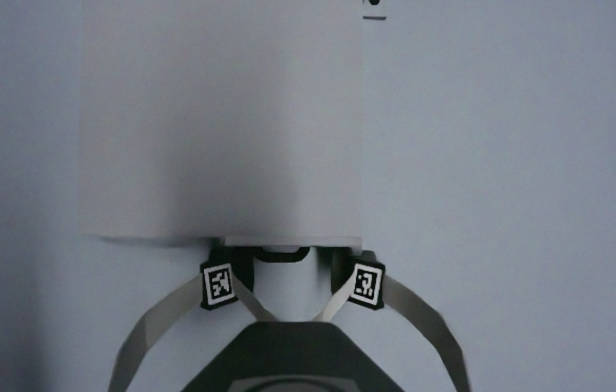

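Scene clock: 47.13 s.
r1.base_odometry: x=-0.334 y=+0.799 heading=+2.470 (m, m, rad; r1's odometry frame)
r1.turned_by_wheels: +0.000 (rad since the last result)
r1.turned_by_imu: +0.000 (rad since the last result)
r1.base_tilt: forward=-0.1 right=-0.3 (deg)
r1.lidar_m: 0.38 0.44 1.69 1.64 1.90 1.66 1.57 1.64 2.25 2.45 0.58 0.42
r1.base_status: not commanded
r1.joint_positions: lift_m=+0.906 arm_m=+0.538 wrist_yaw_rad=-0.004 wrist_pitch_rad=+1.511 wrist_roll_rad=-0.009 gripper_m=+0.038
r1.joint_status: all done
r1.on_its_own: wrist_pitch_rad is at rest, and its effort (-33) is outside its rest range (-23 to +23)
r1.motor_effort: lift_m=+16(17) arm_m=+12(12) wrist_yaw_rad=+9(11) wrist_pitch_rad=-33(33) wrist_roll_rad=+0(2) gripper_m=-9(7) wheel_0=-5(6) wheel_1=+1(1) wheel_2=-4(4) (%)
r1.hand_pose: x=+0.7256 y=-0.0875 z=+0.7965 quat_wxyz=(+0.728, -0.002, +0.686, +0.002) (m; r1's base frame)
r1.wrist_depth_mm: 248 205 208 211 259 263 265 / 248 207 208 211 259 264 264 / 249 207 209 211 260 264 267 / 250 208 210 213 259 264 266 / 250 251 211 216 263 265 268 / 250 253 198 258 191 265 268 / 251 255 257 - 263 266 267
r2.base_odometry: x=+0.419 y=-1.464 heading=-2.474 (m, m, rad; r2's odometry frame)
r2.turned_by_wheels: +0.000 (rad since the last result)
r2.turned_by_imu: +0.000 (rad since the last result)
r2.base_tilt: forward=+0.1 right=-0.3 (deg)
r2.lidar_m: 0.38 0.38 0.52 2.25 2.61 1.12 1.09 3.25 2.33 2.21 0.90 0.40
r2.base_status: not commanded
r2.joint_positions: lift_m=+1.130 arm_m=+0.002 wrist_yaw_rad=+0.000 wrist_pitch_rad=+1.570 wrist_roll_rad=+0.020 gripper_m=+0.120
r2.joint_status: not commanded
r2.motor_effort: lift_m=+22(22) arm_m=+0(0) wrist_yaw_rad=+0(0) wrist_pitch_rad=-1(1) wrist_roll_rad=-2(2) gripper_m=-1(1) wheel_0=-1(1) wheel_1=-3(3) wheel_2=-1(1) (%)
r2.hand_pose: x=+0.1727 y=-0.0874 z=+1.0196 quat_wxyz=(+0.707, +0.007, +0.707, -0.007) (m; r2's base frame)
r2.wrist_depth_mm: 332 336 342 351 359 375 917 / 1098 1118 1160 1182 1229 1281 1281 / 1255 1255 1255 1255 1255 1255 1308 / 1255 1255 1255 1255 1281 1255 1255 / 1229 1229 1042 1025 1281 1255 1255 / 1255 1255 1025 1025 216 1255 1281 / 1205 1255 1255 119 1255 1255 1255
pictures: r1_wrist_camera
camera_calibration (this result's frames):
r1_wrist_camera: T_world_to_cam=[[0.00576564, -0.999403, 0.034079, -0.126732], [-0.999804, -0.00640725, -0.0187477, 0.78573], [0.0189549, -0.0339642, -0.999243, 1.00752], [0, 0, 0, 1]] pos_world=[0.76721, -0.0874028, 1.02581]
Images, in order (width x height): r1_wrist_camera 616x392.

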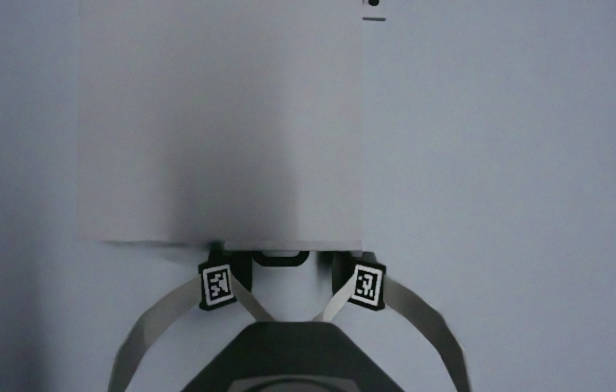

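Region (210, 225, 390, 310) of r1_wrist_camera's 616x392 image, scaled by 2.800; it fills the top 238 rows of this view, and the rest is white.

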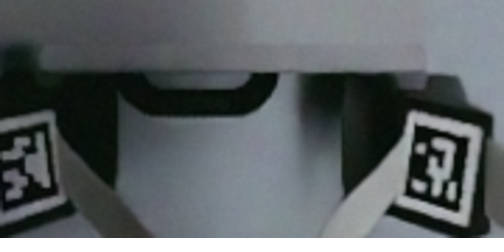

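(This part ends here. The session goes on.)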